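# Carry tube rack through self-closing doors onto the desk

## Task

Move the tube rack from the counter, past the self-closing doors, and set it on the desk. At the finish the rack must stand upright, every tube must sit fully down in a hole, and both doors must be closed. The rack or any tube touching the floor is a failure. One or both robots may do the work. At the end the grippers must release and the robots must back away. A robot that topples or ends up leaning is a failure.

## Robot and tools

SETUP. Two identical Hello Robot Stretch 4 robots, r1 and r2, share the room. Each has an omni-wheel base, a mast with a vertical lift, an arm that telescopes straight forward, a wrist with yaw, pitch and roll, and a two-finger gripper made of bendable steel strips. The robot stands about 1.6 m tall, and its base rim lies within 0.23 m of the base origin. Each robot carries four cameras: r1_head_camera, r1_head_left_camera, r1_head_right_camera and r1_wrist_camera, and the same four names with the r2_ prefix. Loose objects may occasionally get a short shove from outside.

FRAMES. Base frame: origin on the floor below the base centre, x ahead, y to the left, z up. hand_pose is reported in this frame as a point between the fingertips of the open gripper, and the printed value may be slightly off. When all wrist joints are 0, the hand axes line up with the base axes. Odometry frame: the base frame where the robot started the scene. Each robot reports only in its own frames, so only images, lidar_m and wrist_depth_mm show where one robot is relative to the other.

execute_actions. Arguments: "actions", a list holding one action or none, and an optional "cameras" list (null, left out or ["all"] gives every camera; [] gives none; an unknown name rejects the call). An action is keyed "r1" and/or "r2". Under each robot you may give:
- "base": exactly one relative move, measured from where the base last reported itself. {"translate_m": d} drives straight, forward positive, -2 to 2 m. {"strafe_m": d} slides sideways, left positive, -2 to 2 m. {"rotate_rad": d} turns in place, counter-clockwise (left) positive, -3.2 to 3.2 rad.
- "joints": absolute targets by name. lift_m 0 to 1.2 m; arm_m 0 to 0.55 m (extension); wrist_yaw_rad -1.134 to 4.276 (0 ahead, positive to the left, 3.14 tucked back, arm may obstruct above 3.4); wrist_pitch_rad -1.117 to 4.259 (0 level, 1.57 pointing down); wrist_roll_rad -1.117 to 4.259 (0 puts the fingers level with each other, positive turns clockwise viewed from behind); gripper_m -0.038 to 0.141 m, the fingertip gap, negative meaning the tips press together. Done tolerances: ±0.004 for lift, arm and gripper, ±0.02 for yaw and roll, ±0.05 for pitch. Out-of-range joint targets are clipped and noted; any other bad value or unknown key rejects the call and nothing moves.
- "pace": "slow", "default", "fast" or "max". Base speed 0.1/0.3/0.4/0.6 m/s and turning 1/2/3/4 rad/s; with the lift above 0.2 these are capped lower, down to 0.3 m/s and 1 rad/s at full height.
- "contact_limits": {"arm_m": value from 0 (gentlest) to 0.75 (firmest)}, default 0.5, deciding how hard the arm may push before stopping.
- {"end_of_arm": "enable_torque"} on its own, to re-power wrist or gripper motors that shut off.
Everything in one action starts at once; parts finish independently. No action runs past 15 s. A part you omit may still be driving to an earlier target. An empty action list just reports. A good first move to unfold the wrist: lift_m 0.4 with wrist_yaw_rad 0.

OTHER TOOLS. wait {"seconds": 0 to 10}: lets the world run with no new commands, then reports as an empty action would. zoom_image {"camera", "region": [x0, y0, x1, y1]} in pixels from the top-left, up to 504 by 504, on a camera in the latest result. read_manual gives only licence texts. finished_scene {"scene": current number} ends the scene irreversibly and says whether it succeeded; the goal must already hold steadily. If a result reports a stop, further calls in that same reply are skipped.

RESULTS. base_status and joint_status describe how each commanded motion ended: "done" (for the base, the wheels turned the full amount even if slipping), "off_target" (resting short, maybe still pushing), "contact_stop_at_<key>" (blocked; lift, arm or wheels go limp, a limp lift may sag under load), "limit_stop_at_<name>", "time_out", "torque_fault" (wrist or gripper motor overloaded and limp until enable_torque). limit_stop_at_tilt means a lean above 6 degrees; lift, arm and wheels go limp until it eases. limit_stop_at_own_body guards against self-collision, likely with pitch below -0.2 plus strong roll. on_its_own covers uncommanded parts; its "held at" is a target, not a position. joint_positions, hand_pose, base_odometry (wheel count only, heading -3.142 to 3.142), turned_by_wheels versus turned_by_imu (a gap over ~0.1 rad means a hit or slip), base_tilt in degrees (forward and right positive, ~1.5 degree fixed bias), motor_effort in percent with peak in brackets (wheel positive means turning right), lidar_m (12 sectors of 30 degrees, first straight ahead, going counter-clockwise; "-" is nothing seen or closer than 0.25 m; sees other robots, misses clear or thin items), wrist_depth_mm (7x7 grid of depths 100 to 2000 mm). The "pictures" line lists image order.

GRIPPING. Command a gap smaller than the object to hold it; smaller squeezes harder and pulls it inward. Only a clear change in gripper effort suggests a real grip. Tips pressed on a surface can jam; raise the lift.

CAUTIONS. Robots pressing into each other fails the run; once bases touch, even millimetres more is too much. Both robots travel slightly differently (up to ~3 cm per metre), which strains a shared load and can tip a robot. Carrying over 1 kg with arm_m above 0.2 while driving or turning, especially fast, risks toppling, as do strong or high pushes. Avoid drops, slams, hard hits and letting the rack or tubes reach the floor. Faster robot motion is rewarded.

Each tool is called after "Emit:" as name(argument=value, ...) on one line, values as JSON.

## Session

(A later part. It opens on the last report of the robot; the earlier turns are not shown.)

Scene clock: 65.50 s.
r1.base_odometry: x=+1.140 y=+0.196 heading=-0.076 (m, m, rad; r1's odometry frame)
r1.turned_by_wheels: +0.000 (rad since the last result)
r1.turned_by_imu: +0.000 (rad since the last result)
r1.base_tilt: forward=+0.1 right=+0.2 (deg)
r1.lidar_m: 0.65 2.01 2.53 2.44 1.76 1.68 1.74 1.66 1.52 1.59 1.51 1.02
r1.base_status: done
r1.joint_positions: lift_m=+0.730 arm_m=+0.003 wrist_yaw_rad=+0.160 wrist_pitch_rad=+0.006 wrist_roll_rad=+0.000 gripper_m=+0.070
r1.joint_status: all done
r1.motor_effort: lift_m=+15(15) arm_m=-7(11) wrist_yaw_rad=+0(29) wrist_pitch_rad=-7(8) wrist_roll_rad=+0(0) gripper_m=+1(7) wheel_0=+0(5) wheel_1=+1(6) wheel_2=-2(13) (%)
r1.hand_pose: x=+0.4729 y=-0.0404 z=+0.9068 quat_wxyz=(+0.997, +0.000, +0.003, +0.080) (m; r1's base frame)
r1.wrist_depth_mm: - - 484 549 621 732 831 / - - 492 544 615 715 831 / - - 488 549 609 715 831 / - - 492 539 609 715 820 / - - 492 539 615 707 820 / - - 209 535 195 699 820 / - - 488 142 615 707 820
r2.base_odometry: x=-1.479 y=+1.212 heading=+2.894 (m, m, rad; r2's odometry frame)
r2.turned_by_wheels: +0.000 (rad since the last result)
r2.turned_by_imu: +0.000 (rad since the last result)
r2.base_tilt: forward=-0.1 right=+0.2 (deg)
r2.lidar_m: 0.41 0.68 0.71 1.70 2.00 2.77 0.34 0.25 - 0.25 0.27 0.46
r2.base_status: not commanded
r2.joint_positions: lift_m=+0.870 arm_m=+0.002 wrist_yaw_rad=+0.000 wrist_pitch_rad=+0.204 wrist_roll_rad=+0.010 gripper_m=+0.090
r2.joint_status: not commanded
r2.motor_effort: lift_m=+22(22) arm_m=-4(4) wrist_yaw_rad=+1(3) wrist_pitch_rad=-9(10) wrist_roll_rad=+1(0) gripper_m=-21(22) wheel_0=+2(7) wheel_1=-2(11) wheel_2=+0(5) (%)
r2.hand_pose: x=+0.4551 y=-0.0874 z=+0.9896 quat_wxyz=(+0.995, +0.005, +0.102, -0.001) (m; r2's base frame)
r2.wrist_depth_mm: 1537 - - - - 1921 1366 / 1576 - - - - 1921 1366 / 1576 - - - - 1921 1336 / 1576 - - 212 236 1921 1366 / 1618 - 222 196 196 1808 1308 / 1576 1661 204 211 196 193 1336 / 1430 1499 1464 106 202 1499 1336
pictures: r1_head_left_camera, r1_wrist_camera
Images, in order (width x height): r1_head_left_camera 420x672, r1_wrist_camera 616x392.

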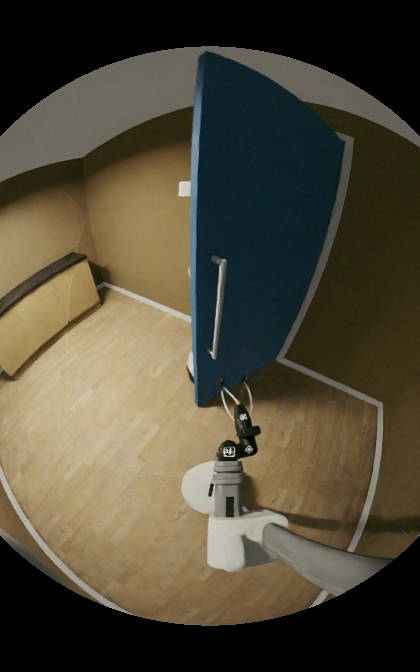

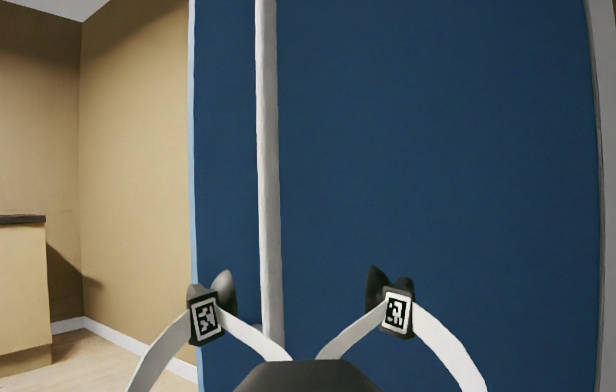

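Emit:
execute_actions(actions=[{"r1":{"base":{"rotate_rad":-0.47},"joints":{"wrist_yaw_rad":3.1,"gripper_m":0.05,"lift_m":0.5},"pace":"fast"}}], cameras=[])

Emit:
execute_actions(actions=[{"r1":{"base":{"strafe_m":0.68},"pace":"fast"}}], cameras=["r1_head_camera","r1_head_left_camera","r2_head_right_camera"])

Scene clock: 69.07 s.
r1.base_odometry: x=+1.140 y=+0.196 heading=-0.546 (m, m, rad; r1's odometry frame)
r1.turned_by_wheels: -0.470 (rad since the last result)
r1.turned_by_imu: -0.477 (rad since the last result)
r1.base_tilt: forward=+0.2 right=+0.2 (deg)
r1.lidar_m: 0.94 0.67 2.17 2.52 2.31 1.74 1.68 1.76 1.62 1.53 1.63 1.51
r1.base_status: done
r1.joint_positions: lift_m=+0.500 arm_m=+0.003 wrist_yaw_rad=+3.100 wrist_pitch_rad=+0.006 wrist_roll_rad=+0.000 gripper_m=+0.050
r1.joint_status: all done
r1.motor_effort: lift_m=+15(14) arm_m=-7(7) wrist_yaw_rad=+1(6) wrist_pitch_rad=-7(7) wrist_roll_rad=+0(1) gripper_m=-2(4) wheel_0=+2(6) wheel_1=+0(6) wheel_2=+0(7) (%)
r1.hand_pose: x=-0.1105 y=+0.0994 z=+0.6769 quat_wxyz=(+0.021, -0.003, +0.000, +1.000) (m; r1's base frame)
r1.wrist_depth_mm: - 141 1808 1808 1808 1863 1921 / - 141 1808 1808 1808 1863 1808 / - 132 234 1756 1756 1808 1863 / 111 141 298 1808 1808 1756 1863 / 1756 1808 1808 1808 1808 1756 1808 / 1808 1756 198 1756 196 1863 1808 / 1756 1661 1661 145 1661 1618 1618
r2.base_odometry: x=-1.479 y=+1.212 heading=+2.894 (m, m, rad; r2's odometry frame)
r2.turned_by_wheels: +0.000 (rad since the last result)
r2.turned_by_imu: +0.000 (rad since the last result)
r2.base_tilt: forward=-0.1 right=+0.2 (deg)
r2.lidar_m: 0.43 0.70 0.71 1.71 2.01 2.75 0.34 0.25 - 0.25 0.27 0.42
r2.base_status: not commanded
r2.joint_positions: lift_m=+0.870 arm_m=+0.002 wrist_yaw_rad=+0.000 wrist_pitch_rad=+0.204 wrist_roll_rad=+0.010 gripper_m=+0.090
r2.joint_status: not commanded
r2.motor_effort: lift_m=+22(22) arm_m=-4(4) wrist_yaw_rad=+0(2) wrist_pitch_rad=-10(9) wrist_roll_rad=+0(0) gripper_m=-21(23) wheel_0=+2(1) wheel_1=-2(2) wheel_2=+1(0) (%)
r2.hand_pose: x=+0.4551 y=-0.0874 z=+0.9896 quat_wxyz=(+0.995, +0.005, +0.102, -0.001) (m; r2's base frame)
r2.wrist_depth_mm: 1537 - - - - 1921 1397 / 1576 - - - - 1863 1397 / 1576 - - - - 1921 1336 / 1618 - - 212 235 1863 1336 / 1576 - 222 196 198 1756 1308 / 1576 1661 204 211 196 193 1366 / 1464 1464 1430 106 202 1537 1336
pictures: none
No camera images: the call's "cameras" was empty. Leave "cameras" out to get every camera's image.

Scene clock: 71.97 s.
r1.base_odometry: x=+1.493 y=+0.777 heading=-0.546 (m, m, rad; r1's odometry frame)
r1.turned_by_wheels: +0.000 (rad since the last result)
r1.turned_by_imu: +0.000 (rad since the last result)
r1.base_tilt: forward=+0.0 right=+0.2 (deg)
r1.lidar_m: 0.72 1.52 1.88 1.84 1.97 1.71 1.64 1.75 2.29 2.20 1.99 0.61
r1.base_status: done
r1.joint_positions: lift_m=+0.500 arm_m=+0.003 wrist_yaw_rad=+3.100 wrist_pitch_rad=+0.006 wrist_roll_rad=+0.000 gripper_m=+0.050
r1.joint_status: not commanded
r1.motor_effort: lift_m=+16(16) arm_m=-7(6) wrist_yaw_rad=+1(1) wrist_pitch_rad=-7(7) wrist_roll_rad=-1(0) gripper_m=-4(3) wheel_0=+1(11) wheel_1=-3(11) wheel_2=-1(1) (%)
r1.hand_pose: x=-0.1105 y=+0.0994 z=+0.6768 quat_wxyz=(+0.021, -0.003, +0.000, +1.000) (m; r1's base frame)
r1.wrist_depth_mm: - 142 1808 1756 1756 1863 1863 / - 141 1756 1808 1756 1756 1808 / - 132 233 1863 1808 1808 1808 / 111 141 297 1863 1756 1808 1808 / 1708 1756 1756 1708 1756 1756 1808 / 1756 1708 196 1756 196 1808 1808 / 1708 1618 1708 144 1618 1576 1618
r2.base_odometry: x=-1.479 y=+1.212 heading=+2.894 (m, m, rad; r2's odometry frame)
r2.turned_by_wheels: +0.000 (rad since the last result)
r2.turned_by_imu: +0.000 (rad since the last result)
r2.base_tilt: forward=-0.1 right=+0.2 (deg)
r2.lidar_m: 0.42 0.69 0.70 1.72 2.01 0.87 0.34 0.25 - 0.25 0.27 0.44
r2.base_status: not commanded
r2.joint_positions: lift_m=+0.870 arm_m=+0.002 wrist_yaw_rad=+0.000 wrist_pitch_rad=+0.204 wrist_roll_rad=+0.010 gripper_m=+0.090
r2.joint_status: not commanded
r2.motor_effort: lift_m=+22(22) arm_m=-4(4) wrist_yaw_rad=+0(0) wrist_pitch_rad=-9(8) wrist_roll_rad=+1(1) gripper_m=-23(23) wheel_0=+2(2) wheel_1=-2(2) wheel_2=+0(0) (%)
r2.hand_pose: x=+0.4551 y=-0.0874 z=+0.9896 quat_wxyz=(+0.995, +0.005, +0.102, -0.001) (m; r2's base frame)
r2.wrist_depth_mm: 1537 - - - - 1863 1397 / 1576 - - - - 1921 1366 / 1618 - - - - 1921 1308 / 1576 - - 211 235 1921 1336 / 1618 - 222 196 198 1756 1308 / 1576 1708 204 211 196 193 1336 / 1464 1464 1430 106 202 1499 1336
pictures: r1_head_camera, r1_head_left_camera, r2_head_right_camera
Images, in order (width x height): r1_head_camera 420x560, r1_head_left_camera 420x672, r2_head_right_camera 420x672.

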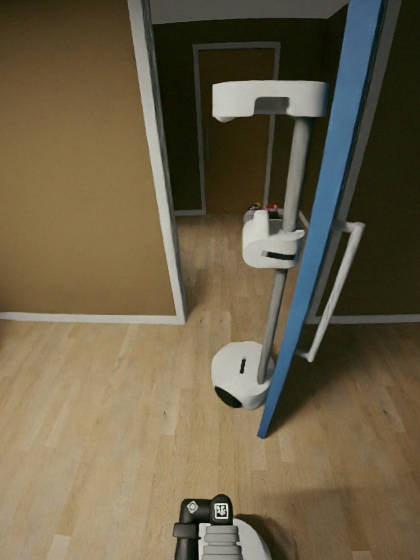

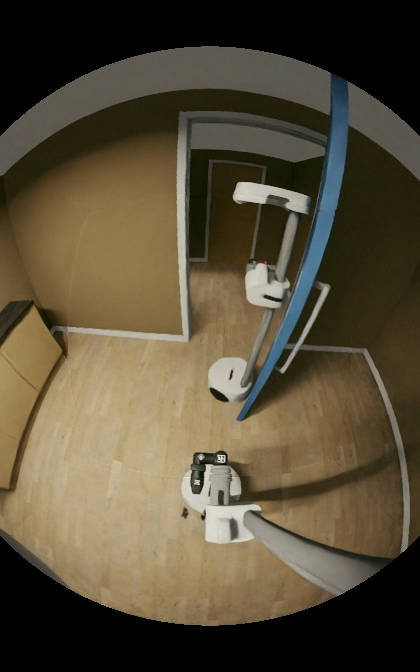

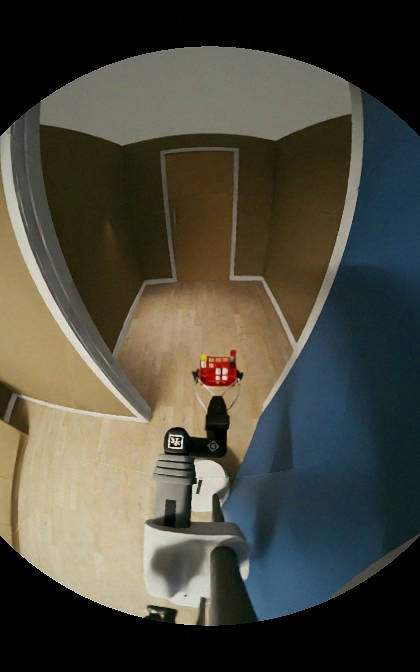

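Emit:
execute_actions(actions=[{"r1":{"base":{"strafe_m":0.07},"pace":"fast"}}], cameras=[])

Emit:
execute_actions(actions=[{"r1":{"base":{"translate_m":0.4},"pace":"fast"}}], cameras=["r1_head_right_camera","r1_head_left_camera"])

Scene clock: 73.87 s.
r1.base_odometry: x=+1.529 y=+0.837 heading=-0.546 (m, m, rad; r1's odometry frame)
r1.turned_by_wheels: +0.000 (rad since the last result)
r1.turned_by_imu: -0.001 (rad since the last result)
r1.base_tilt: forward=+0.2 right=+0.3 (deg)
r1.lidar_m: 0.72 1.54 1.80 1.75 1.86 1.71 1.64 1.73 2.39 2.30 2.06 0.66
r1.base_status: done
r1.joint_positions: lift_m=+0.500 arm_m=+0.003 wrist_yaw_rad=+3.100 wrist_pitch_rad=+0.006 wrist_roll_rad=+0.000 gripper_m=+0.050
r1.joint_status: not commanded
r1.motor_effort: lift_m=+15(16) arm_m=-7(7) wrist_yaw_rad=+0(0) wrist_pitch_rad=-7(7) wrist_roll_rad=+1(0) gripper_m=-1(0) wheel_0=+1(10) wheel_1=-1(10) wheel_2=-1(2) (%)
r1.hand_pose: x=-0.1105 y=+0.0994 z=+0.6768 quat_wxyz=(+0.021, -0.003, +0.000, +1.000) (m; r1's base frame)
r1.wrist_depth_mm: - 142 1808 1808 1756 1756 1808 / - 141 1756 1808 1756 1808 1756 / - 131 234 1756 1808 1808 1808 / 111 141 298 1808 1756 1808 1756 / 1708 1708 1756 1808 1808 1756 1808 / 1708 1708 197 1756 196 1756 1756 / 1756 1661 1708 144 1661 1537 1618
r2.base_odometry: x=-1.479 y=+1.212 heading=+2.894 (m, m, rad; r2's odometry frame)
r2.turned_by_wheels: +0.000 (rad since the last result)
r2.turned_by_imu: +0.000 (rad since the last result)
r2.base_tilt: forward=-0.2 right=+0.2 (deg)
r2.lidar_m: 0.41 0.71 0.71 1.71 1.99 0.79 0.36 0.25 - 0.25 0.27 0.43
r2.base_status: not commanded
r2.joint_positions: lift_m=+0.870 arm_m=+0.002 wrist_yaw_rad=+0.000 wrist_pitch_rad=+0.204 wrist_roll_rad=+0.010 gripper_m=+0.090
r2.joint_status: not commanded
r2.motor_effort: lift_m=+22(22) arm_m=-4(4) wrist_yaw_rad=-1(1) wrist_pitch_rad=-8(9) wrist_roll_rad=+0(0) gripper_m=-22(22) wheel_0=+2(2) wheel_1=-2(2) wheel_2=+0(0) (%)
r2.hand_pose: x=+0.4551 y=-0.0874 z=+0.9896 quat_wxyz=(+0.995, +0.005, +0.102, -0.001) (m; r2's base frame)
r2.wrist_depth_mm: 1576 - - - - 1921 1366 / 1537 - - - - 1921 1397 / 1576 - - - - 1921 1308 / 1618 - - 212 235 1921 1336 / 1576 - 222 196 198 1756 1308 / 1576 1708 203 211 197 193 1336 / 1464 1499 1464 106 201 1499 1336
pictures: none
No camera images: the call's "cameras" was empty. Leave "cameras" out to get every camera's image.

Scene clock: 76.20 s.
r1.base_odometry: x=+1.871 y=+0.629 heading=-0.546 (m, m, rad; r1's odometry frame)
r1.turned_by_wheels: +0.000 (rad since the last result)
r1.turned_by_imu: -0.002 (rad since the last result)
r1.base_tilt: forward=+0.0 right=+0.2 (deg)
r1.lidar_m: 0.37 1.14 1.62 1.72 1.87 2.12 2.03 2.15 2.35 2.29 0.31 0.36
r1.base_status: done
r1.joint_positions: lift_m=+0.500 arm_m=+0.003 wrist_yaw_rad=+3.100 wrist_pitch_rad=+0.006 wrist_roll_rad=+0.000 gripper_m=+0.050
r1.joint_status: not commanded
r1.motor_effort: lift_m=+16(15) arm_m=-7(7) wrist_yaw_rad=+0(0) wrist_pitch_rad=-7(6) wrist_roll_rad=+0(0) gripper_m=-3(3) wheel_0=-1(6) wheel_1=-1(6) wheel_2=+2(13) (%)
r1.hand_pose: x=-0.1105 y=+0.0994 z=+0.6768 quat_wxyz=(+0.021, -0.003, +0.000, +1.000) (m; r1's base frame)
r1.wrist_depth_mm: - 141 - - - - - / - 141 - - - - - / - 132 233 - - - - / 111 141 300 - - - - / - - - - - - - / - - 197 - 196 - - / 1756 1661 1661 144 1661 1537 1618
r2.base_odometry: x=-1.479 y=+1.212 heading=+2.894 (m, m, rad; r2's odometry frame)
r2.turned_by_wheels: +0.000 (rad since the last result)
r2.turned_by_imu: +0.000 (rad since the last result)
r2.base_tilt: forward=-0.1 right=+0.2 (deg)
r2.lidar_m: 0.41 0.70 0.71 1.72 2.01 0.37 0.35 0.25 - 0.25 0.26 0.44
r2.base_status: not commanded
r2.joint_positions: lift_m=+0.870 arm_m=+0.002 wrist_yaw_rad=+0.000 wrist_pitch_rad=+0.204 wrist_roll_rad=+0.010 gripper_m=+0.090
r2.joint_status: not commanded
r2.motor_effort: lift_m=+22(22) arm_m=-4(4) wrist_yaw_rad=+1(1) wrist_pitch_rad=-9(10) wrist_roll_rad=+1(1) gripper_m=-22(23) wheel_0=+2(2) wheel_1=-2(2) wheel_2=+0(0) (%)
r2.hand_pose: x=+0.4551 y=-0.0874 z=+0.9896 quat_wxyz=(+0.995, +0.005, +0.102, -0.001) (m; r2's base frame)
r2.wrist_depth_mm: 1537 - - - - 1863 1397 / 1576 - - - - 1921 1366 / 1576 - - - - 1921 1336 / 1618 - - 211 235 1921 1336 / 1618 - 222 196 198 1756 1336 / 1537 1661 204 211 197 193 1336 / 1499 1499 1430 106 201 1499 1336
pictures: r1_head_left_camera, r1_head_right_camera
Images, in order (width x height): r1_head_left_camera 420x672, r1_head_right_camera 420x672.

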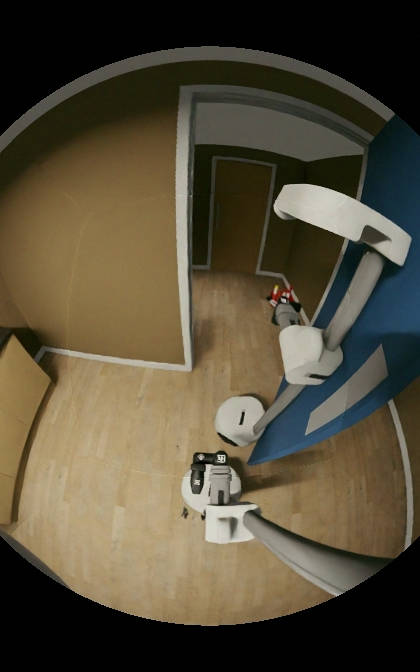

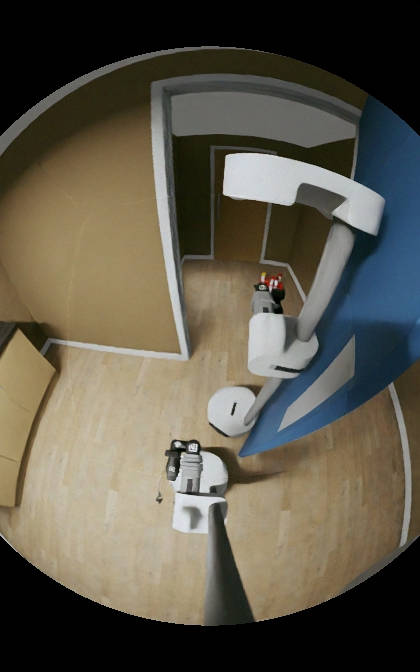

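Emit:
execute_actions(actions=[{"r1":{"base":{"translate_m":0.35}},"r2":{"base":{"translate_m":1.0}}}], cameras=["r1_head_right_camera","r2_head_left_camera","r2_head_camera"])

Scene clock: 81.47 s.
r1.base_odometry: x=+2.170 y=+0.447 heading=-0.546 (m, m, rad; r1's odometry frame)
r1.turned_by_wheels: +0.000 (rad since the last result)
r1.turned_by_imu: -0.051 (rad since the last result)
r1.base_tilt: forward=+0.1 right=+0.3 (deg)
r1.lidar_m: 1.02 0.75 1.07 1.73 1.82 2.52 2.38 2.48 0.25 0.25 0.30 0.94
r1.base_status: done
r1.joint_positions: lift_m=+0.500 arm_m=+0.003 wrist_yaw_rad=+3.100 wrist_pitch_rad=+0.006 wrist_roll_rad=+0.000 gripper_m=+0.050
r1.joint_status: not commanded
r1.motor_effort: lift_m=+21(21) arm_m=-6(6) wrist_yaw_rad=+0(2) wrist_pitch_rad=-7(7) wrist_roll_rad=+1(0) gripper_m=-1(2) wheel_0=+2(25) wheel_1=+0(16) wheel_2=+2(27) (%)
r1.hand_pose: x=-0.1107 y=+0.0993 z=+0.6764 quat_wxyz=(+0.021, -0.003, +0.000, +1.000) (m; r1's base frame)
r1.wrist_depth_mm: - 141 - - - - - / - 141 - - - - - / - 132 233 - - - - / 111 141 298 - - - - / - - - - - - - / - - 197 - 196 - - / 1808 1661 1708 145 1618 1537 1661
r2.base_odometry: x=-2.449 y=+1.456 heading=+2.894 (m, m, rad; r2's odometry frame)
r2.turned_by_wheels: +0.000 (rad since the last result)
r2.turned_by_imu: -0.004 (rad since the last result)
r2.base_tilt: forward=-0.1 right=+0.2 (deg)
r2.lidar_m: 0.43 1.61 1.11 1.04 0.60 0.68 0.90 0.64 0.59 1.01 1.06 0.44
r2.base_status: done
r2.joint_positions: lift_m=+0.870 arm_m=+0.002 wrist_yaw_rad=+0.000 wrist_pitch_rad=+0.204 wrist_roll_rad=+0.010 gripper_m=+0.090
r2.joint_status: not commanded
r2.motor_effort: lift_m=+22(22) arm_m=-4(4) wrist_yaw_rad=+1(2) wrist_pitch_rad=-9(10) wrist_roll_rad=-1(0) gripper_m=-21(20) wheel_0=+2(4) wheel_1=+0(5) wheel_2=+0(8) (%)
r2.hand_pose: x=+0.4551 y=-0.0874 z=+0.9896 quat_wxyz=(+0.995, +0.005, +0.102, -0.001) (m; r2's base frame)
r2.wrist_depth_mm: 1464 1464 1464 1499 1499 1499 1281 / 1499 1537 1537 1537 1537 1576 1281 / 1618 1618 1576 1576 1576 1618 1229 / 1618 1661 1661 212 234 1661 1255 / 1708 1708 222 196 198 1661 1229 / 1661 1708 203 210 197 193 1255 / 1499 1499 1430 106 202 1464 1255
pictures: r1_head_right_camera, r2_head_camera, r2_head_left_camera
Images, in order (width x height): r1_head_right_camera 420x672, r2_head_camera 420x560, r2_head_left_camera 420x672.

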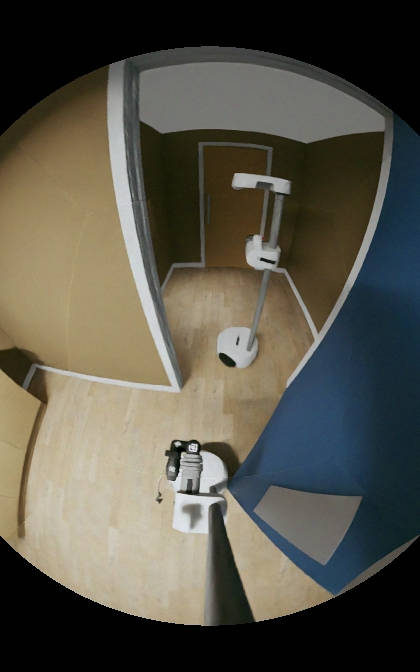

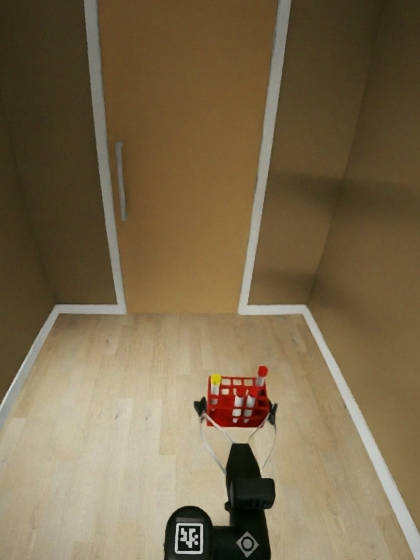

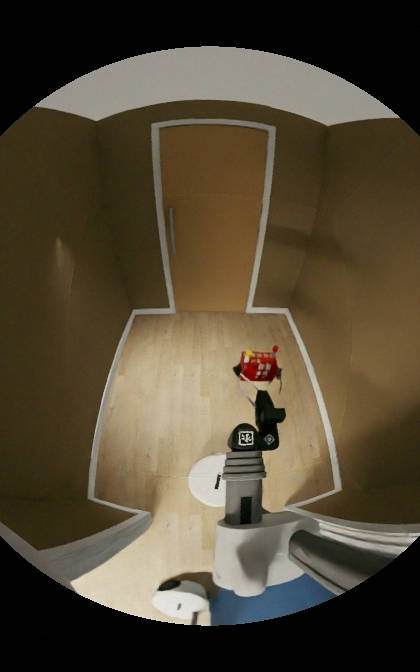

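Emit:
execute_actions(actions=[{"r1":{"base":{"strafe_m":-0.28},"pace":"slow"},"r2":{"base":{"strafe_m":0.72}}}], cameras=["r1_head_right_camera","r1_head_camera","r2_head_left_camera"])

Scene clock: 86.10 s.
r1.base_odometry: x=+2.025 y=+0.208 heading=-0.546 (m, m, rad; r1's odometry frame)
r1.turned_by_wheels: +0.000 (rad since the last result)
r1.turned_by_imu: -0.003 (rad since the last result)
r1.base_tilt: forward=+0.2 right=+0.3 (deg)
r1.lidar_m: 3.04 0.88 1.03 2.01 2.12 2.53 2.37 0.25 - 0.25 0.25 0.43
r1.base_status: done
r1.joint_positions: lift_m=+0.500 arm_m=+0.003 wrist_yaw_rad=+3.100 wrist_pitch_rad=+0.006 wrist_roll_rad=+0.000 gripper_m=+0.050
r1.joint_status: not commanded
r1.motor_effort: lift_m=+20(21) arm_m=-6(6) wrist_yaw_rad=+0(0) wrist_pitch_rad=-7(7) wrist_roll_rad=+0(0) gripper_m=+1(4) wheel_0=+1(6) wheel_1=-4(7) wheel_2=+1(2) (%)
r1.hand_pose: x=-0.1107 y=+0.0993 z=+0.6764 quat_wxyz=(+0.021, -0.003, +0.000, +1.000) (m; r1's base frame)
r1.wrist_depth_mm: - 142 - - - - - / - 141 - - - - - / - 132 233 - - - - / 111 141 298 - - - - / - - - - - - - / - - 196 - 196 - - / 1756 1708 1661 145 1661 1618 1618
r2.base_odometry: x=-2.625 y=+0.758 heading=+2.895 (m, m, rad; r2's odometry frame)
r2.turned_by_wheels: +0.000 (rad since the last result)
r2.turned_by_imu: -0.002 (rad since the last result)
r2.base_tilt: forward=-0.1 right=+0.2 (deg)
r2.lidar_m: 0.42 0.51 0.35 0.31 0.33 0.40 0.36 0.38 1.25 1.30 1.80 0.41
r2.base_status: done
r2.joint_positions: lift_m=+0.870 arm_m=+0.002 wrist_yaw_rad=+0.000 wrist_pitch_rad=+0.204 wrist_roll_rad=+0.010 gripper_m=+0.090
r2.joint_status: not commanded
r2.motor_effort: lift_m=+22(22) arm_m=-4(4) wrist_yaw_rad=-1(2) wrist_pitch_rad=-10(8) wrist_roll_rad=+1(0) gripper_m=-23(22) wheel_0=+1(7) wheel_1=-1(9) wheel_2=+0(0) (%)
r2.hand_pose: x=+0.4551 y=-0.0874 z=+0.9896 quat_wxyz=(+0.995, +0.005, +0.102, -0.001) (m; r2's base frame)
r2.wrist_depth_mm: 627 931 1430 1430 1464 1464 1499 / 627 946 1499 1537 1537 1537 1499 / 647 960 1537 1576 1576 1576 1576 / 647 976 1430 234 236 1661 1661 / 647 991 223 197 196 1708 1756 / 647 831 204 211 197 193 1808 / 640 960 1397 106 200 1499 1618
pictures: r1_head_camera, r1_head_right_camera, r2_head_left_camera
Images, in order (width x height): r1_head_camera 420x560, r1_head_right_camera 420x672, r2_head_left_camera 420x672.

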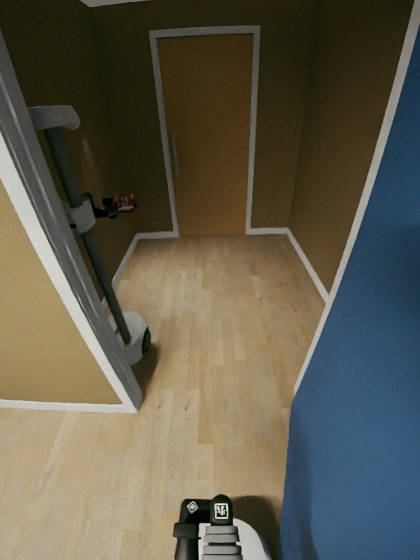

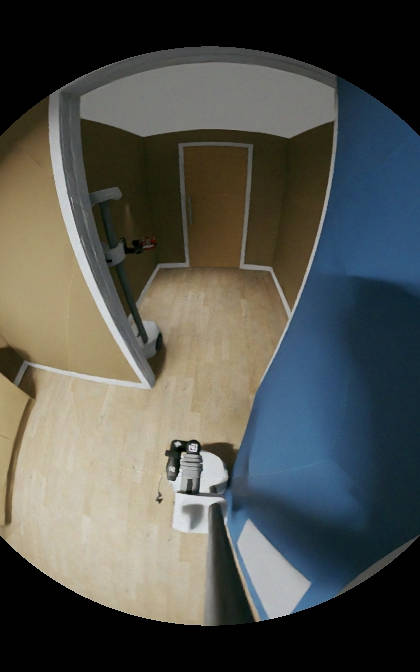

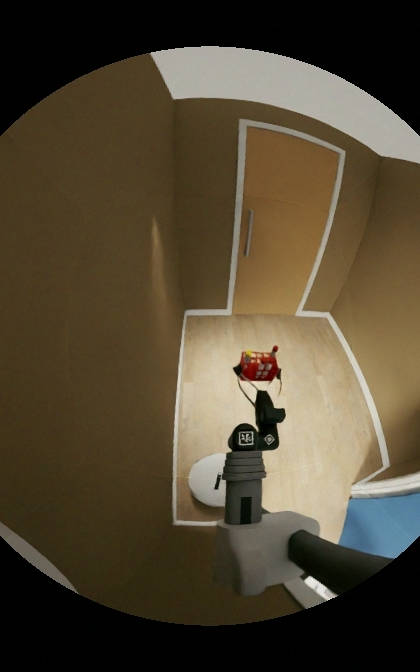

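Emit:
execute_actions(actions=[{"r1":{"base":{"translate_m":1.95}}}], cameras=["r1_head_right_camera","r1_head_camera","r2_head_right_camera"])

Scene clock: 94.50 s.
r1.base_odometry: x=+3.692 y=-0.804 heading=-0.546 (m, m, rad; r1's odometry frame)
r1.turned_by_wheels: +0.000 (rad since the last result)
r1.turned_by_imu: -0.009 (rad since the last result)
r1.base_tilt: forward=+0.1 right=+0.2 (deg)
r1.lidar_m: 1.12 1.12 1.10 1.05 0.59 0.81 1.14 1.18 1.05 0.98 1.07 1.20
r1.base_status: done
r1.joint_positions: lift_m=+0.500 arm_m=+0.003 wrist_yaw_rad=+3.100 wrist_pitch_rad=+0.006 wrist_roll_rad=+0.000 gripper_m=+0.050
r1.joint_status: not commanded
r1.motor_effort: lift_m=+21(21) arm_m=-6(6) wrist_yaw_rad=+1(0) wrist_pitch_rad=-7(7) wrist_roll_rad=+1(1) gripper_m=-1(0) wheel_0=-1(5) wheel_1=+1(4) wheel_2=+0(9) (%)
r1.hand_pose: x=-0.1107 y=+0.0993 z=+0.6764 quat_wxyz=(+0.021, -0.003, +0.000, +1.000) (m; r1's base frame)
r1.wrist_depth_mm: - 142 1281 1281 1308 917 699 / - 141 1255 1281 1308 1229 1255 / - 131 232 1308 1308 1255 1255 / 111 141 298 1281 1281 1229 1281 / 1138 1229 1255 1308 1281 1229 1255 / 1138 1205 197 1255 195 1229 1281 / 1118 1160 1229 145 1281 1229 1255
r2.base_odometry: x=-2.625 y=+0.758 heading=+2.895 (m, m, rad; r2's odometry frame)
r2.turned_by_wheels: +0.000 (rad since the last result)
r2.turned_by_imu: -0.001 (rad since the last result)
r2.base_tilt: forward=-0.1 right=+0.1 (deg)
r2.lidar_m: 0.42 0.49 0.34 0.32 0.32 0.40 0.37 0.40 0.60 1.27 0.80 0.43
r2.base_status: not commanded
r2.joint_positions: lift_m=+0.870 arm_m=+0.002 wrist_yaw_rad=+0.000 wrist_pitch_rad=+0.204 wrist_roll_rad=+0.010 gripper_m=+0.090
r2.joint_status: not commanded
r2.motor_effort: lift_m=+21(22) arm_m=-4(4) wrist_yaw_rad=+0(1) wrist_pitch_rad=-9(9) wrist_roll_rad=+0(0) gripper_m=-23(23) wheel_0=+1(1) wheel_1=-1(1) wheel_2=+0(0) (%)
r2.hand_pose: x=+0.4551 y=-0.0874 z=+0.9896 quat_wxyz=(+0.995, +0.005, +0.102, -0.001) (m; r2's base frame)
r2.wrist_depth_mm: 621 946 1397 1499 1464 1499 1499 / 634 946 1499 1499 1499 1499 1537 / 647 976 1537 1576 1537 1576 1576 / 654 976 1397 211 236 1661 1661 / 654 976 223 196 198 1708 1756 / 640 831 203 211 196 193 1229 / 634 976 1397 106 202 1537 1499
pictures: r1_head_camera, r1_head_right_camera, r2_head_right_camera
Images, in order (width x height): r1_head_camera 420x560, r1_head_right_camera 420x672, r2_head_right_camera 420x672.

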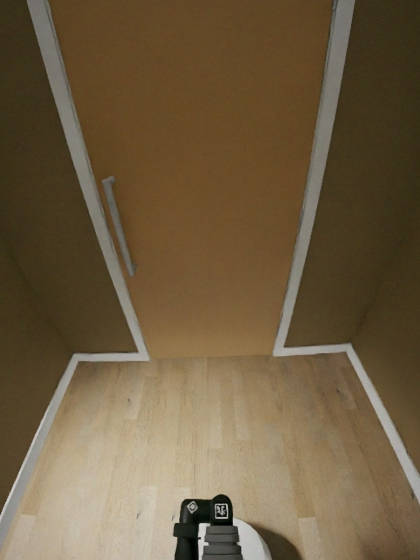

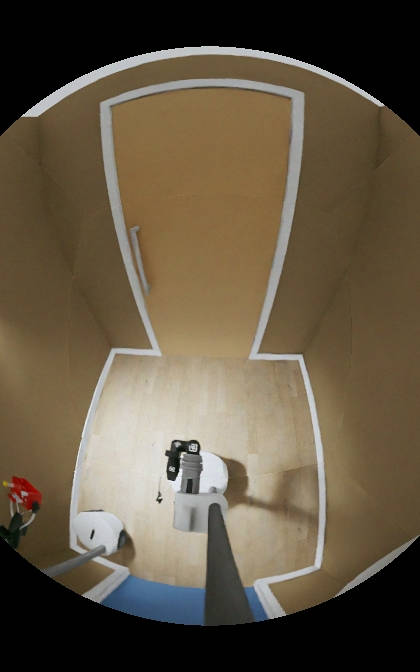

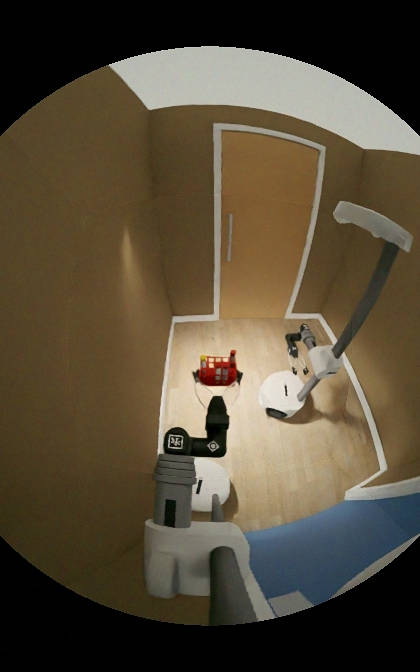

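Emit:
execute_actions(actions=[{"r1":{"base":{"rotate_rad":0.46},"joints":{"wrist_yaw_rad":0,"lift_m":0.73,"gripper_m":0.09},"pace":"fast"}}], cameras=[])

Emit:
execute_actions(actions=[{"r1":{"joints":{"arm_m":0.5},"pace":"fast"}}], cameras=["r1_wrist_camera"])

Scene clock: 97.30 s.
r1.base_odometry: x=+3.692 y=-0.804 heading=-0.086 (m, m, rad; r1's odometry frame)
r1.turned_by_wheels: +0.460 (rad since the last result)
r1.turned_by_imu: +0.465 (rad since the last result)
r1.base_tilt: forward=+0.1 right=+0.2 (deg)
r1.lidar_m: 1.12 1.15 1.05 0.58 0.79 1.12 1.16 1.08 0.99 1.01 1.19 1.12
r1.base_status: done
r1.joint_positions: lift_m=+0.730 arm_m=+0.003 wrist_yaw_rad=+0.000 wrist_pitch_rad=+0.006 wrist_roll_rad=+0.000 gripper_m=+0.090
r1.joint_status: all done
r1.motor_effort: lift_m=+25(29) arm_m=-6(6) wrist_yaw_rad=-1(5) wrist_pitch_rad=-7(7) wrist_roll_rad=+0(0) gripper_m=+0(4) wheel_0=-1(6) wheel_1=+1(8) wheel_2=+0(8) (%)
r1.hand_pose: x=+0.4624 y=-0.0873 z=+0.9060 quat_wxyz=(+1.000, +0.000, +0.003, +0.000) (m; r1's base frame)
r1.wrist_depth_mm: 1025 1182 1098 976 891 798 741 / 1025 1182 1078 976 891 798 741 / 1008 1205 1098 991 891 809 759 / 1008 1205 1060 960 904 809 750 / 991 1182 1098 960 878 798 750 / 991 1160 213 960 198 820 750 / 1008 1138 1098 143 904 778 750
r2.base_odometry: x=-2.625 y=+0.758 heading=+2.895 (m, m, rad; r2's odometry frame)
r2.turned_by_wheels: +0.000 (rad since the last result)
r2.turned_by_imu: +0.000 (rad since the last result)
r2.base_tilt: forward=-0.1 right=+0.2 (deg)
r2.lidar_m: 0.42 0.51 0.34 0.30 0.34 0.42 0.38 0.39 0.62 1.29 0.82 0.42
r2.base_status: not commanded
r2.joint_positions: lift_m=+0.870 arm_m=+0.002 wrist_yaw_rad=+0.000 wrist_pitch_rad=+0.204 wrist_roll_rad=+0.010 gripper_m=+0.090
r2.joint_status: not commanded
r2.motor_effort: lift_m=+22(22) arm_m=-5(4) wrist_yaw_rad=+3(0) wrist_pitch_rad=-9(10) wrist_roll_rad=+0(0) gripper_m=-22(20) wheel_0=+1(1) wheel_1=-1(1) wheel_2=+0(0) (%)
r2.hand_pose: x=+0.4551 y=-0.0874 z=+0.9896 quat_wxyz=(+0.995, +0.005, +0.102, -0.001) (m; r2's base frame)
r2.wrist_depth_mm: 627 931 1430 1430 1464 1464 1499 / 634 960 1499 1499 1537 1537 1537 / 647 976 1537 1537 1537 1576 1576 / 647 976 1430 212 235 1618 820 / 647 991 222 196 198 1756 1756 / 647 842 203 211 196 193 1808 / 640 960 1397 106 201 1499 1576
pictures: none
No camera images: the call's "cameras" was empty. Leave "cameras" out to get every camera's image.

Scene clock: 99.40 s.
r1.base_odometry: x=+3.692 y=-0.804 heading=-0.086 (m, m, rad; r1's odometry frame)
r1.turned_by_wheels: +0.000 (rad since the last result)
r1.turned_by_imu: -0.001 (rad since the last result)
r1.base_tilt: forward=+0.1 right=+0.2 (deg)
r1.lidar_m: 1.14 1.13 1.05 0.60 0.79 1.13 1.16 1.07 1.00 1.02 1.19 1.13
r1.base_status: not commanded
r1.joint_positions: lift_m=+0.730 arm_m=+0.499 wrist_yaw_rad=+0.000 wrist_pitch_rad=+0.006 wrist_roll_rad=+0.000 gripper_m=+0.090
r1.joint_status: all done
r1.motor_effort: lift_m=+26(26) arm_m=+7(7) wrist_yaw_rad=-1(0) wrist_pitch_rad=-7(7) wrist_roll_rad=+0(1) gripper_m=-1(2) wheel_0=-1(1) wheel_1=+1(1) wheel_2=+0(0) (%)
r1.hand_pose: x=+0.9582 y=-0.0874 z=+0.9061 quat_wxyz=(+1.000, +0.000, +0.003, +0.000) (m; r1's base frame)
r1.wrist_depth_mm: 699 621 539 473 439 402 375 / 707 609 544 473 445 402 377 / 699 609 544 473 442 402 377 / 707 615 539 473 439 404 377 / 699 615 544 473 442 404 377 / 707 615 213 477 198 402 379 / 707 621 544 143 442 392 375
r2.base_odometry: x=-2.625 y=+0.758 heading=+2.895 (m, m, rad; r2's odometry frame)
r2.turned_by_wheels: +0.000 (rad since the last result)
r2.turned_by_imu: +0.000 (rad since the last result)
r2.base_tilt: forward=-0.1 right=+0.2 (deg)
r2.lidar_m: 0.41 0.51 0.35 0.29 0.31 0.41 0.36 0.39 0.61 1.28 0.80 0.42
r2.base_status: not commanded
r2.joint_positions: lift_m=+0.870 arm_m=+0.002 wrist_yaw_rad=+0.000 wrist_pitch_rad=+0.204 wrist_roll_rad=+0.010 gripper_m=+0.090
r2.joint_status: not commanded
r2.motor_effort: lift_m=+22(22) arm_m=-4(4) wrist_yaw_rad=+1(1) wrist_pitch_rad=-9(10) wrist_roll_rad=+1(1) gripper_m=-21(20) wheel_0=+1(1) wheel_1=-1(1) wheel_2=+0(0) (%)
r2.hand_pose: x=+0.4551 y=-0.0874 z=+0.9896 quat_wxyz=(+0.995, +0.005, +0.102, -0.001) (m; r2's base frame)
r2.wrist_depth_mm: 621 931 1397 1464 1464 1464 1499 / 634 960 1499 1537 1499 1537 1499 / 640 976 1537 1576 1025 1576 1537 / 647 976 1430 212 235 1708 1661 / 647 976 222 196 198 1708 1708 / 647 831 203 211 196 193 1808 / 640 960 1397 106 201 1537 1537
pictures: r1_wrist_camera
Images, in order (width x height): r1_wrist_camera 616x392.

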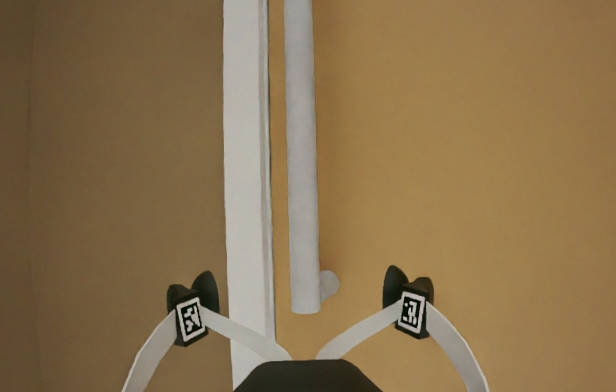

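Emit:
execute_actions(actions=[{"r1":{"base":{"translate_m":0.19},"joints":{"lift_m":0.8,"gripper_m":0.07}}}], cameras=["r1_wrist_camera"])

Scene clock: 101.73 s.
r1.base_odometry: x=+3.881 y=-0.821 heading=-0.086 (m, m, rad; r1's odometry frame)
r1.turned_by_wheels: +0.000 (rad since the last result)
r1.turned_by_imu: -0.001 (rad since the last result)
r1.base_tilt: forward=+0.1 right=+0.2 (deg)
r1.lidar_m: 0.94 1.07 0.97 0.60 0.62 1.30 1.34 1.17 1.07 1.11 1.01 0.95
r1.base_status: done
r1.joint_positions: lift_m=+0.800 arm_m=+0.499 wrist_yaw_rad=+0.000 wrist_pitch_rad=+0.006 wrist_roll_rad=+0.000 gripper_m=+0.070
r1.joint_status: all done
r1.motor_effort: lift_m=+26(27) arm_m=+7(7) wrist_yaw_rad=+0(1) wrist_pitch_rad=-7(6) wrist_roll_rad=+0(1) gripper_m=-2(2) wheel_0=+0(4) wheel_1=+0(6) wheel_2=+0(7) (%)
r1.hand_pose: x=+0.9582 y=-0.0874 z=+0.9761 quat_wxyz=(+1.000, +0.000, +0.003, +0.000) (m; r1's base frame)
r1.wrist_depth_mm: 430 375 322 216 270 246 - / 430 375 320 216 271 246 231 / 430 375 320 217 272 247 233 / 433 377 319 217 272 247 233 / 433 377 319 218 272 249 232 / 433 377 209 220 195 247 232 / 433 384 317 142 272 240 -
r2.base_odometry: x=-2.625 y=+0.758 heading=+2.895 (m, m, rad; r2's odometry frame)
r2.turned_by_wheels: +0.000 (rad since the last result)
r2.turned_by_imu: +0.000 (rad since the last result)
r2.base_tilt: forward=-0.1 right=+0.2 (deg)
r2.lidar_m: 0.42 0.51 0.34 0.31 0.32 0.39 0.37 0.38 0.58 1.28 1.79 0.41
r2.base_status: not commanded
r2.joint_positions: lift_m=+0.870 arm_m=+0.002 wrist_yaw_rad=+0.000 wrist_pitch_rad=+0.204 wrist_roll_rad=+0.010 gripper_m=+0.090
r2.joint_status: not commanded
r2.motor_effort: lift_m=+22(22) arm_m=-4(4) wrist_yaw_rad=+2(1) wrist_pitch_rad=-9(10) wrist_roll_rad=+0(0) gripper_m=-22(23) wheel_0=+1(1) wheel_1=-1(1) wheel_2=+0(0) (%)
r2.hand_pose: x=+0.4551 y=-0.0874 z=+0.9896 quat_wxyz=(+0.995, +0.005, +0.102, -0.001) (m; r2's base frame)
r2.wrist_depth_mm: 627 931 1430 1430 1464 1464 1464 / 634 960 1499 1499 1499 1537 1537 / 640 976 1537 1618 1025 1576 1537 / 647 991 1430 211 236 1661 1618 / 654 991 222 196 198 1708 1708 / 654 831 203 210 196 193 1756 / 640 976 1397 106 201 1537 1576
pictures: r1_wrist_camera
Images, in order (width x height): r1_wrist_camera 616x392.

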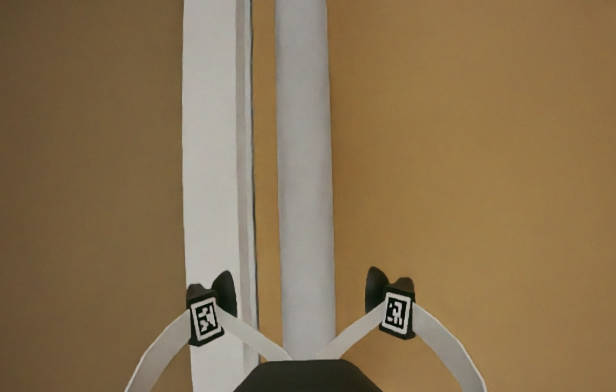

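Emit:
execute_actions(actions=[{"r1":{"joints":{"arm_m":0.51,"gripper_m":-0.02}}}], cameras=[])

Emit:
execute_actions(actions=[{"r1":{"base":{"translate_m":-0.13},"joints":{"wrist_yaw_rad":0.08},"pace":"slow"}}], cameras=["r1_wrist_camera"])

Scene clock: 103.77 s.
r1.base_odometry: x=+3.881 y=-0.821 heading=-0.086 (m, m, rad; r1's odometry frame)
r1.turned_by_wheels: +0.000 (rad since the last result)
r1.turned_by_imu: -0.001 (rad since the last result)
r1.base_tilt: forward=+0.1 right=+0.2 (deg)
r1.lidar_m: 0.93 1.04 0.96 0.62 0.62 1.30 1.36 1.17 1.09 1.11 1.04 0.93
r1.base_status: not commanded
r1.joint_positions: lift_m=+0.800 arm_m=+0.509 wrist_yaw_rad=+0.001 wrist_pitch_rad=+0.006 wrist_roll_rad=+0.000 gripper_m=-0.019
r1.joint_status: all done
r1.motor_effort: lift_m=+26(25) arm_m=+6(7) wrist_yaw_rad=-3(7) wrist_pitch_rad=-6(6) wrist_roll_rad=+1(0) gripper_m=-20(21) wheel_0=-2(2) wheel_1=-1(1) wheel_2=-1(1) (%)
r1.hand_pose: x=+0.9684 y=-0.0872 z=+0.9761 quat_wxyz=(+1.000, +0.000, +0.003, +0.000) (m; r1's base frame)
r1.wrist_depth_mm: 415 368 304 196 249 227 - / 418 362 304 195 250 228 216 / 415 362 304 195 251 229 215 / 415 364 303 195 250 229 215 / 421 364 309 193 251 229 216 / 418 366 196 193 182 229 216 / 418 156 303 189 247 219 -
r2.base_odometry: x=-2.625 y=+0.758 heading=+2.895 (m, m, rad; r2's odometry frame)
r2.turned_by_wheels: +0.000 (rad since the last result)
r2.turned_by_imu: +0.000 (rad since the last result)
r2.base_tilt: forward=-0.2 right=+0.2 (deg)
r2.lidar_m: 0.42 0.50 0.33 0.31 0.33 0.41 0.36 0.39 0.62 1.28 1.79 0.43
r2.base_status: not commanded
r2.joint_positions: lift_m=+0.870 arm_m=+0.002 wrist_yaw_rad=+0.000 wrist_pitch_rad=+0.204 wrist_roll_rad=+0.010 gripper_m=+0.090
r2.joint_status: not commanded
r2.motor_effort: lift_m=+22(22) arm_m=-4(4) wrist_yaw_rad=+3(1) wrist_pitch_rad=-9(9) wrist_roll_rad=+0(0) gripper_m=-21(21) wheel_0=+1(1) wheel_1=-1(1) wheel_2=+0(0) (%)
r2.hand_pose: x=+0.4551 y=-0.0874 z=+0.9896 quat_wxyz=(+0.995, +0.005, +0.102, -0.001) (m; r2's base frame)
r2.wrist_depth_mm: 627 931 1430 1464 1464 1499 1499 / 634 946 1464 1499 1464 1537 1537 / 640 976 1499 1537 1025 1576 1618 / 647 976 1430 212 236 1708 1661 / 654 976 223 196 198 1708 1756 / 640 842 204 210 197 193 1808 / 640 976 1366 106 202 1537 1576
pictures: none
No camera images: the call's "cameras" was empty. Leave "cameras" out to get every camera's image.

Scene clock: 106.33 s.
r1.base_odometry: x=+3.752 y=-0.809 heading=-0.085 (m, m, rad; r1's odometry frame)
r1.turned_by_wheels: +0.001 (rad since the last result)
r1.turned_by_imu: +0.001 (rad since the last result)
r1.base_tilt: forward=+0.1 right=+0.3 (deg)
r1.lidar_m: 0.96 1.13 1.01 0.60 0.75 1.20 1.22 1.08 1.02 1.04 1.13 0.99
r1.base_status: done
r1.joint_positions: lift_m=+0.800 arm_m=+0.509 wrist_yaw_rad=+0.089 wrist_pitch_rad=+0.006 wrist_roll_rad=+0.000 gripper_m=-0.019
r1.joint_status: all done
r1.on_its_own: wrist_yaw_rad is at rest, and its effort (-26) is outside its rest range (-13 to +13)
r1.motor_effort: lift_m=+26(26) arm_m=+6(6) wrist_yaw_rad=-26(33) wrist_pitch_rad=-6(6) wrist_roll_rad=+0(0) gripper_m=-17(21) wheel_0=+6(15) wheel_1=+1(12) wheel_2=+9(9) (%)
r1.hand_pose: x=+0.9750 y=-0.0614 z=+0.9760 quat_wxyz=(+0.999, +0.000, +0.003, +0.045) (m; r1's base frame)
r1.wrist_depth_mm: 699 591 500 196 250 231 - / 691 591 496 195 250 232 220 / 683 585 496 195 251 233 220 / 691 585 500 193 251 232 220 / 691 603 500 193 251 232 219 / 699 597 196 193 183 231 220 / 699 160 488 189 250 224 -
r2.base_odometry: x=-2.625 y=+0.758 heading=+2.895 (m, m, rad; r2's odometry frame)
r2.turned_by_wheels: +0.000 (rad since the last result)
r2.turned_by_imu: +0.000 (rad since the last result)
r2.base_tilt: forward=-0.1 right=+0.2 (deg)
r2.lidar_m: 0.43 0.49 0.33 0.31 0.33 0.38 0.38 0.39 0.62 1.29 0.84 0.43
r2.base_status: not commanded
r2.joint_positions: lift_m=+0.870 arm_m=+0.002 wrist_yaw_rad=+0.000 wrist_pitch_rad=+0.204 wrist_roll_rad=+0.010 gripper_m=+0.090
r2.joint_status: not commanded
r2.motor_effort: lift_m=+22(22) arm_m=-4(3) wrist_yaw_rad=+3(2) wrist_pitch_rad=-9(9) wrist_roll_rad=+0(0) gripper_m=-22(22) wheel_0=+1(1) wheel_1=-1(1) wheel_2=+0(0) (%)
r2.hand_pose: x=+0.4551 y=-0.0874 z=+0.9896 quat_wxyz=(+0.995, +0.005, +0.102, -0.001) (m; r2's base frame)
r2.wrist_depth_mm: 627 931 1430 1464 1366 1430 1499 / 627 946 1499 1499 1397 1464 1537 / 640 976 1537 1537 1025 1537 1160 / 647 960 1430 212 235 1618 1661 / 654 976 222 196 198 1661 1756 / 647 842 204 211 196 193 1808 / 634 976 1397 106 202 1499 1576
pictures: r1_wrist_camera
Images, in order (width x height): r1_wrist_camera 616x392.

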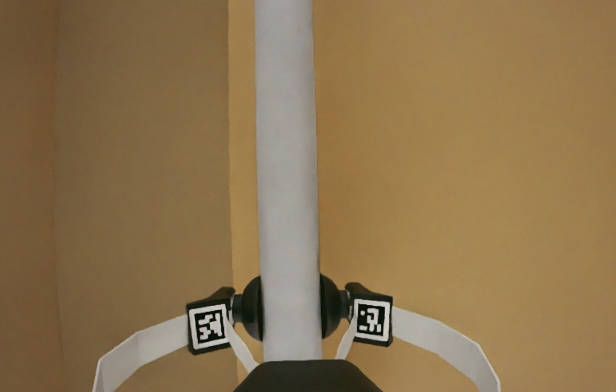

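Emit:
execute_actions(actions=[{"r1":{"base":{"translate_m":-0.34},"joints":{"wrist_yaw_rad":0.15}}}], cameras=[])

Emit:
execute_actions(actions=[{"r1":{"base":{"strafe_m":-0.08},"joints":{"arm_m":0.35}}}], cameras=["r1_wrist_camera","r2_head_right_camera"])

Scene clock: 109.13 s.
r1.base_odometry: x=+3.413 y=-0.781 heading=-0.086 (m, m, rad; r1's odometry frame)
r1.turned_by_wheels: -0.001 (rad since the last result)
r1.turned_by_imu: -0.001 (rad since the last result)
r1.base_tilt: forward=-0.1 right=+0.2 (deg)
r1.lidar_m: 0.94 1.25 0.64 0.71 0.96 0.88 0.89 0.93 0.88 0.91 1.17 1.09
r1.base_status: done
r1.joint_positions: lift_m=+0.800 arm_m=+0.509 wrist_yaw_rad=+0.145 wrist_pitch_rad=+0.006 wrist_roll_rad=+0.000 gripper_m=-0.019
r1.joint_status: all done
r1.on_its_own: wrist_yaw_rad is at rest, and its effort (+15) is outside its rest range (-13 to +13)
r1.motor_effort: lift_m=+26(26) arm_m=+5(5) wrist_yaw_rad=+15(22) wrist_pitch_rad=-7(7) wrist_roll_rad=+1(0) gripper_m=-17(22) wheel_0=-7(10) wheel_1=-4(6) wheel_2=-6(14) (%)
r1.hand_pose: x=+0.9781 y=-0.0448 z=+0.9760 quat_wxyz=(+0.997, +0.000, +0.003, +0.072) (m; r1's base frame)
r1.wrist_depth_mm: 854 1025 263 187 265 267 - / 842 1008 263 185 266 267 267 / 842 1025 263 184 266 267 268 / 854 1025 263 185 265 266 267 / 831 1008 262 186 264 266 266 / 820 1008 202 187 185 266 266 / 820 904 262 182 265 265 -
r2.base_odometry: x=-2.625 y=+0.758 heading=+2.895 (m, m, rad; r2's odometry frame)
r2.turned_by_wheels: +0.000 (rad since the last result)
r2.turned_by_imu: +0.000 (rad since the last result)
r2.base_tilt: forward=-0.1 right=+0.2 (deg)
r2.lidar_m: 0.44 0.49 0.34 0.31 0.31 0.40 0.37 0.38 0.61 1.27 0.75 0.43
r2.base_status: not commanded
r2.joint_positions: lift_m=+0.870 arm_m=+0.002 wrist_yaw_rad=+0.000 wrist_pitch_rad=+0.204 wrist_roll_rad=+0.010 gripper_m=+0.090
r2.joint_status: not commanded
r2.motor_effort: lift_m=+22(22) arm_m=-4(4) wrist_yaw_rad=+0(1) wrist_pitch_rad=-10(9) wrist_roll_rad=+0(0) gripper_m=-22(22) wheel_0=+1(1) wheel_1=-1(0) wheel_2=+0(0) (%)
r2.hand_pose: x=+0.4551 y=-0.0874 z=+0.9896 quat_wxyz=(+0.995, +0.005, +0.102, -0.001) (m; r2's base frame)
r2.wrist_depth_mm: 621 931 1430 1430 - 1229 1499 / 634 946 1499 1499 1098 1281 1499 / 647 976 1499 1576 1060 960 1618 / 647 976 1430 212 234 1464 1661 / 654 976 222 196 198 1499 1708 / 647 831 203 211 196 193 1808 / 640 960 1366 106 202 1537 1576
pictures: none
No camera images: the call's "cameras" was empty. Leave "cameras" out to get every camera's image.

Scene clock: 110.67 s.
r1.base_odometry: x=+3.406 y=-0.860 heading=-0.084 (m, m, rad; r1's odometry frame)
r1.turned_by_wheels: +0.002 (rad since the last result)
r1.turned_by_imu: +0.003 (rad since the last result)
r1.base_tilt: forward=+0.2 right=+0.1 (deg)
r1.lidar_m: 0.78 1.31 0.74 0.80 0.98 0.90 0.90 0.88 0.79 0.83 1.08 0.97
r1.base_status: done
r1.joint_positions: lift_m=+0.800 arm_m=+0.351 wrist_yaw_rad=+0.161 wrist_pitch_rad=+0.006 wrist_roll_rad=+0.000 gripper_m=-0.020
r1.joint_status: all done
r1.on_its_own: wrist_yaw_rad is at rest, and its effort (-30) is outside its rest range (-13 to +13)
r1.motor_effort: lift_m=+26(25) arm_m=-6(10) wrist_yaw_rad=-30(47) wrist_pitch_rad=-7(7) wrist_roll_rad=+0(0) gripper_m=-17(21) wheel_0=+13(16) wheel_1=+7(12) wheel_2=+7(9) (%)
r1.hand_pose: x=+0.8207 y=-0.0401 z=+0.9760 quat_wxyz=(+0.997, +0.000, +0.003, +0.080) (m; r1's base frame)
r1.wrist_depth_mm: 960 1060 246 262 276 291 306 / 960 1060 248 262 276 289 303 / 946 1060 247 187 274 289 303 / 960 1078 248 185 273 290 300 / 946 1060 248 182 273 289 300 / 946 1042 186 181 268 287 301 / 946 156 243 174 270 287 303
r2.base_odometry: x=-2.625 y=+0.758 heading=+2.895 (m, m, rad; r2's odometry frame)
r2.turned_by_wheels: +0.000 (rad since the last result)
r2.turned_by_imu: +0.000 (rad since the last result)
r2.base_tilt: forward=-0.1 right=+0.2 (deg)
r2.lidar_m: 0.44 0.50 0.35 0.31 0.33 0.40 0.38 0.38 0.62 1.26 0.83 0.45
r2.base_status: not commanded
r2.joint_positions: lift_m=+0.870 arm_m=+0.002 wrist_yaw_rad=+0.000 wrist_pitch_rad=+0.204 wrist_roll_rad=+0.010 gripper_m=+0.090
r2.joint_status: not commanded
r2.motor_effort: lift_m=+22(22) arm_m=-4(4) wrist_yaw_rad=+1(2) wrist_pitch_rad=-9(10) wrist_roll_rad=+0(0) gripper_m=-21(21) wheel_0=+1(1) wheel_1=-1(1) wheel_2=+0(0) (%)
r2.hand_pose: x=+0.4551 y=-0.0874 z=+0.9896 quat_wxyz=(+0.995, +0.005, +0.102, -0.001) (m; r2's base frame)
r2.wrist_depth_mm: 621 931 1430 1430 - 917 1464 / 634 946 1499 1499 - 1025 1499 / 640 960 1499 1537 - 1008 1576 / 647 991 1430 212 236 1160 1661 / 647 960 222 196 198 1336 1708 / 647 831 204 211 196 193 1756 / 640 976 1397 106 201 1464 1576
pictures: r1_wrist_camera, r2_head_right_camera
Images, in order (width x height): r1_wrist_camera 616x392, r2_head_right_camera 420x672.

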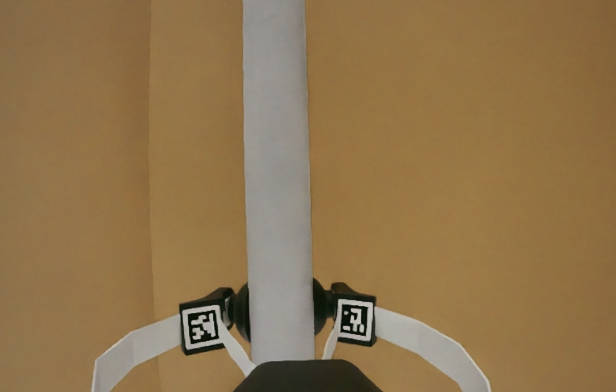

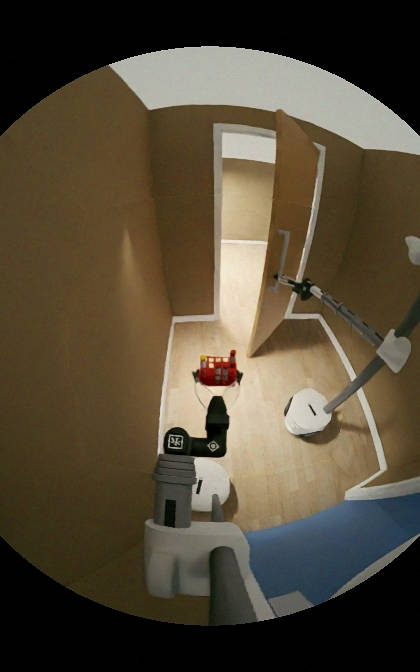

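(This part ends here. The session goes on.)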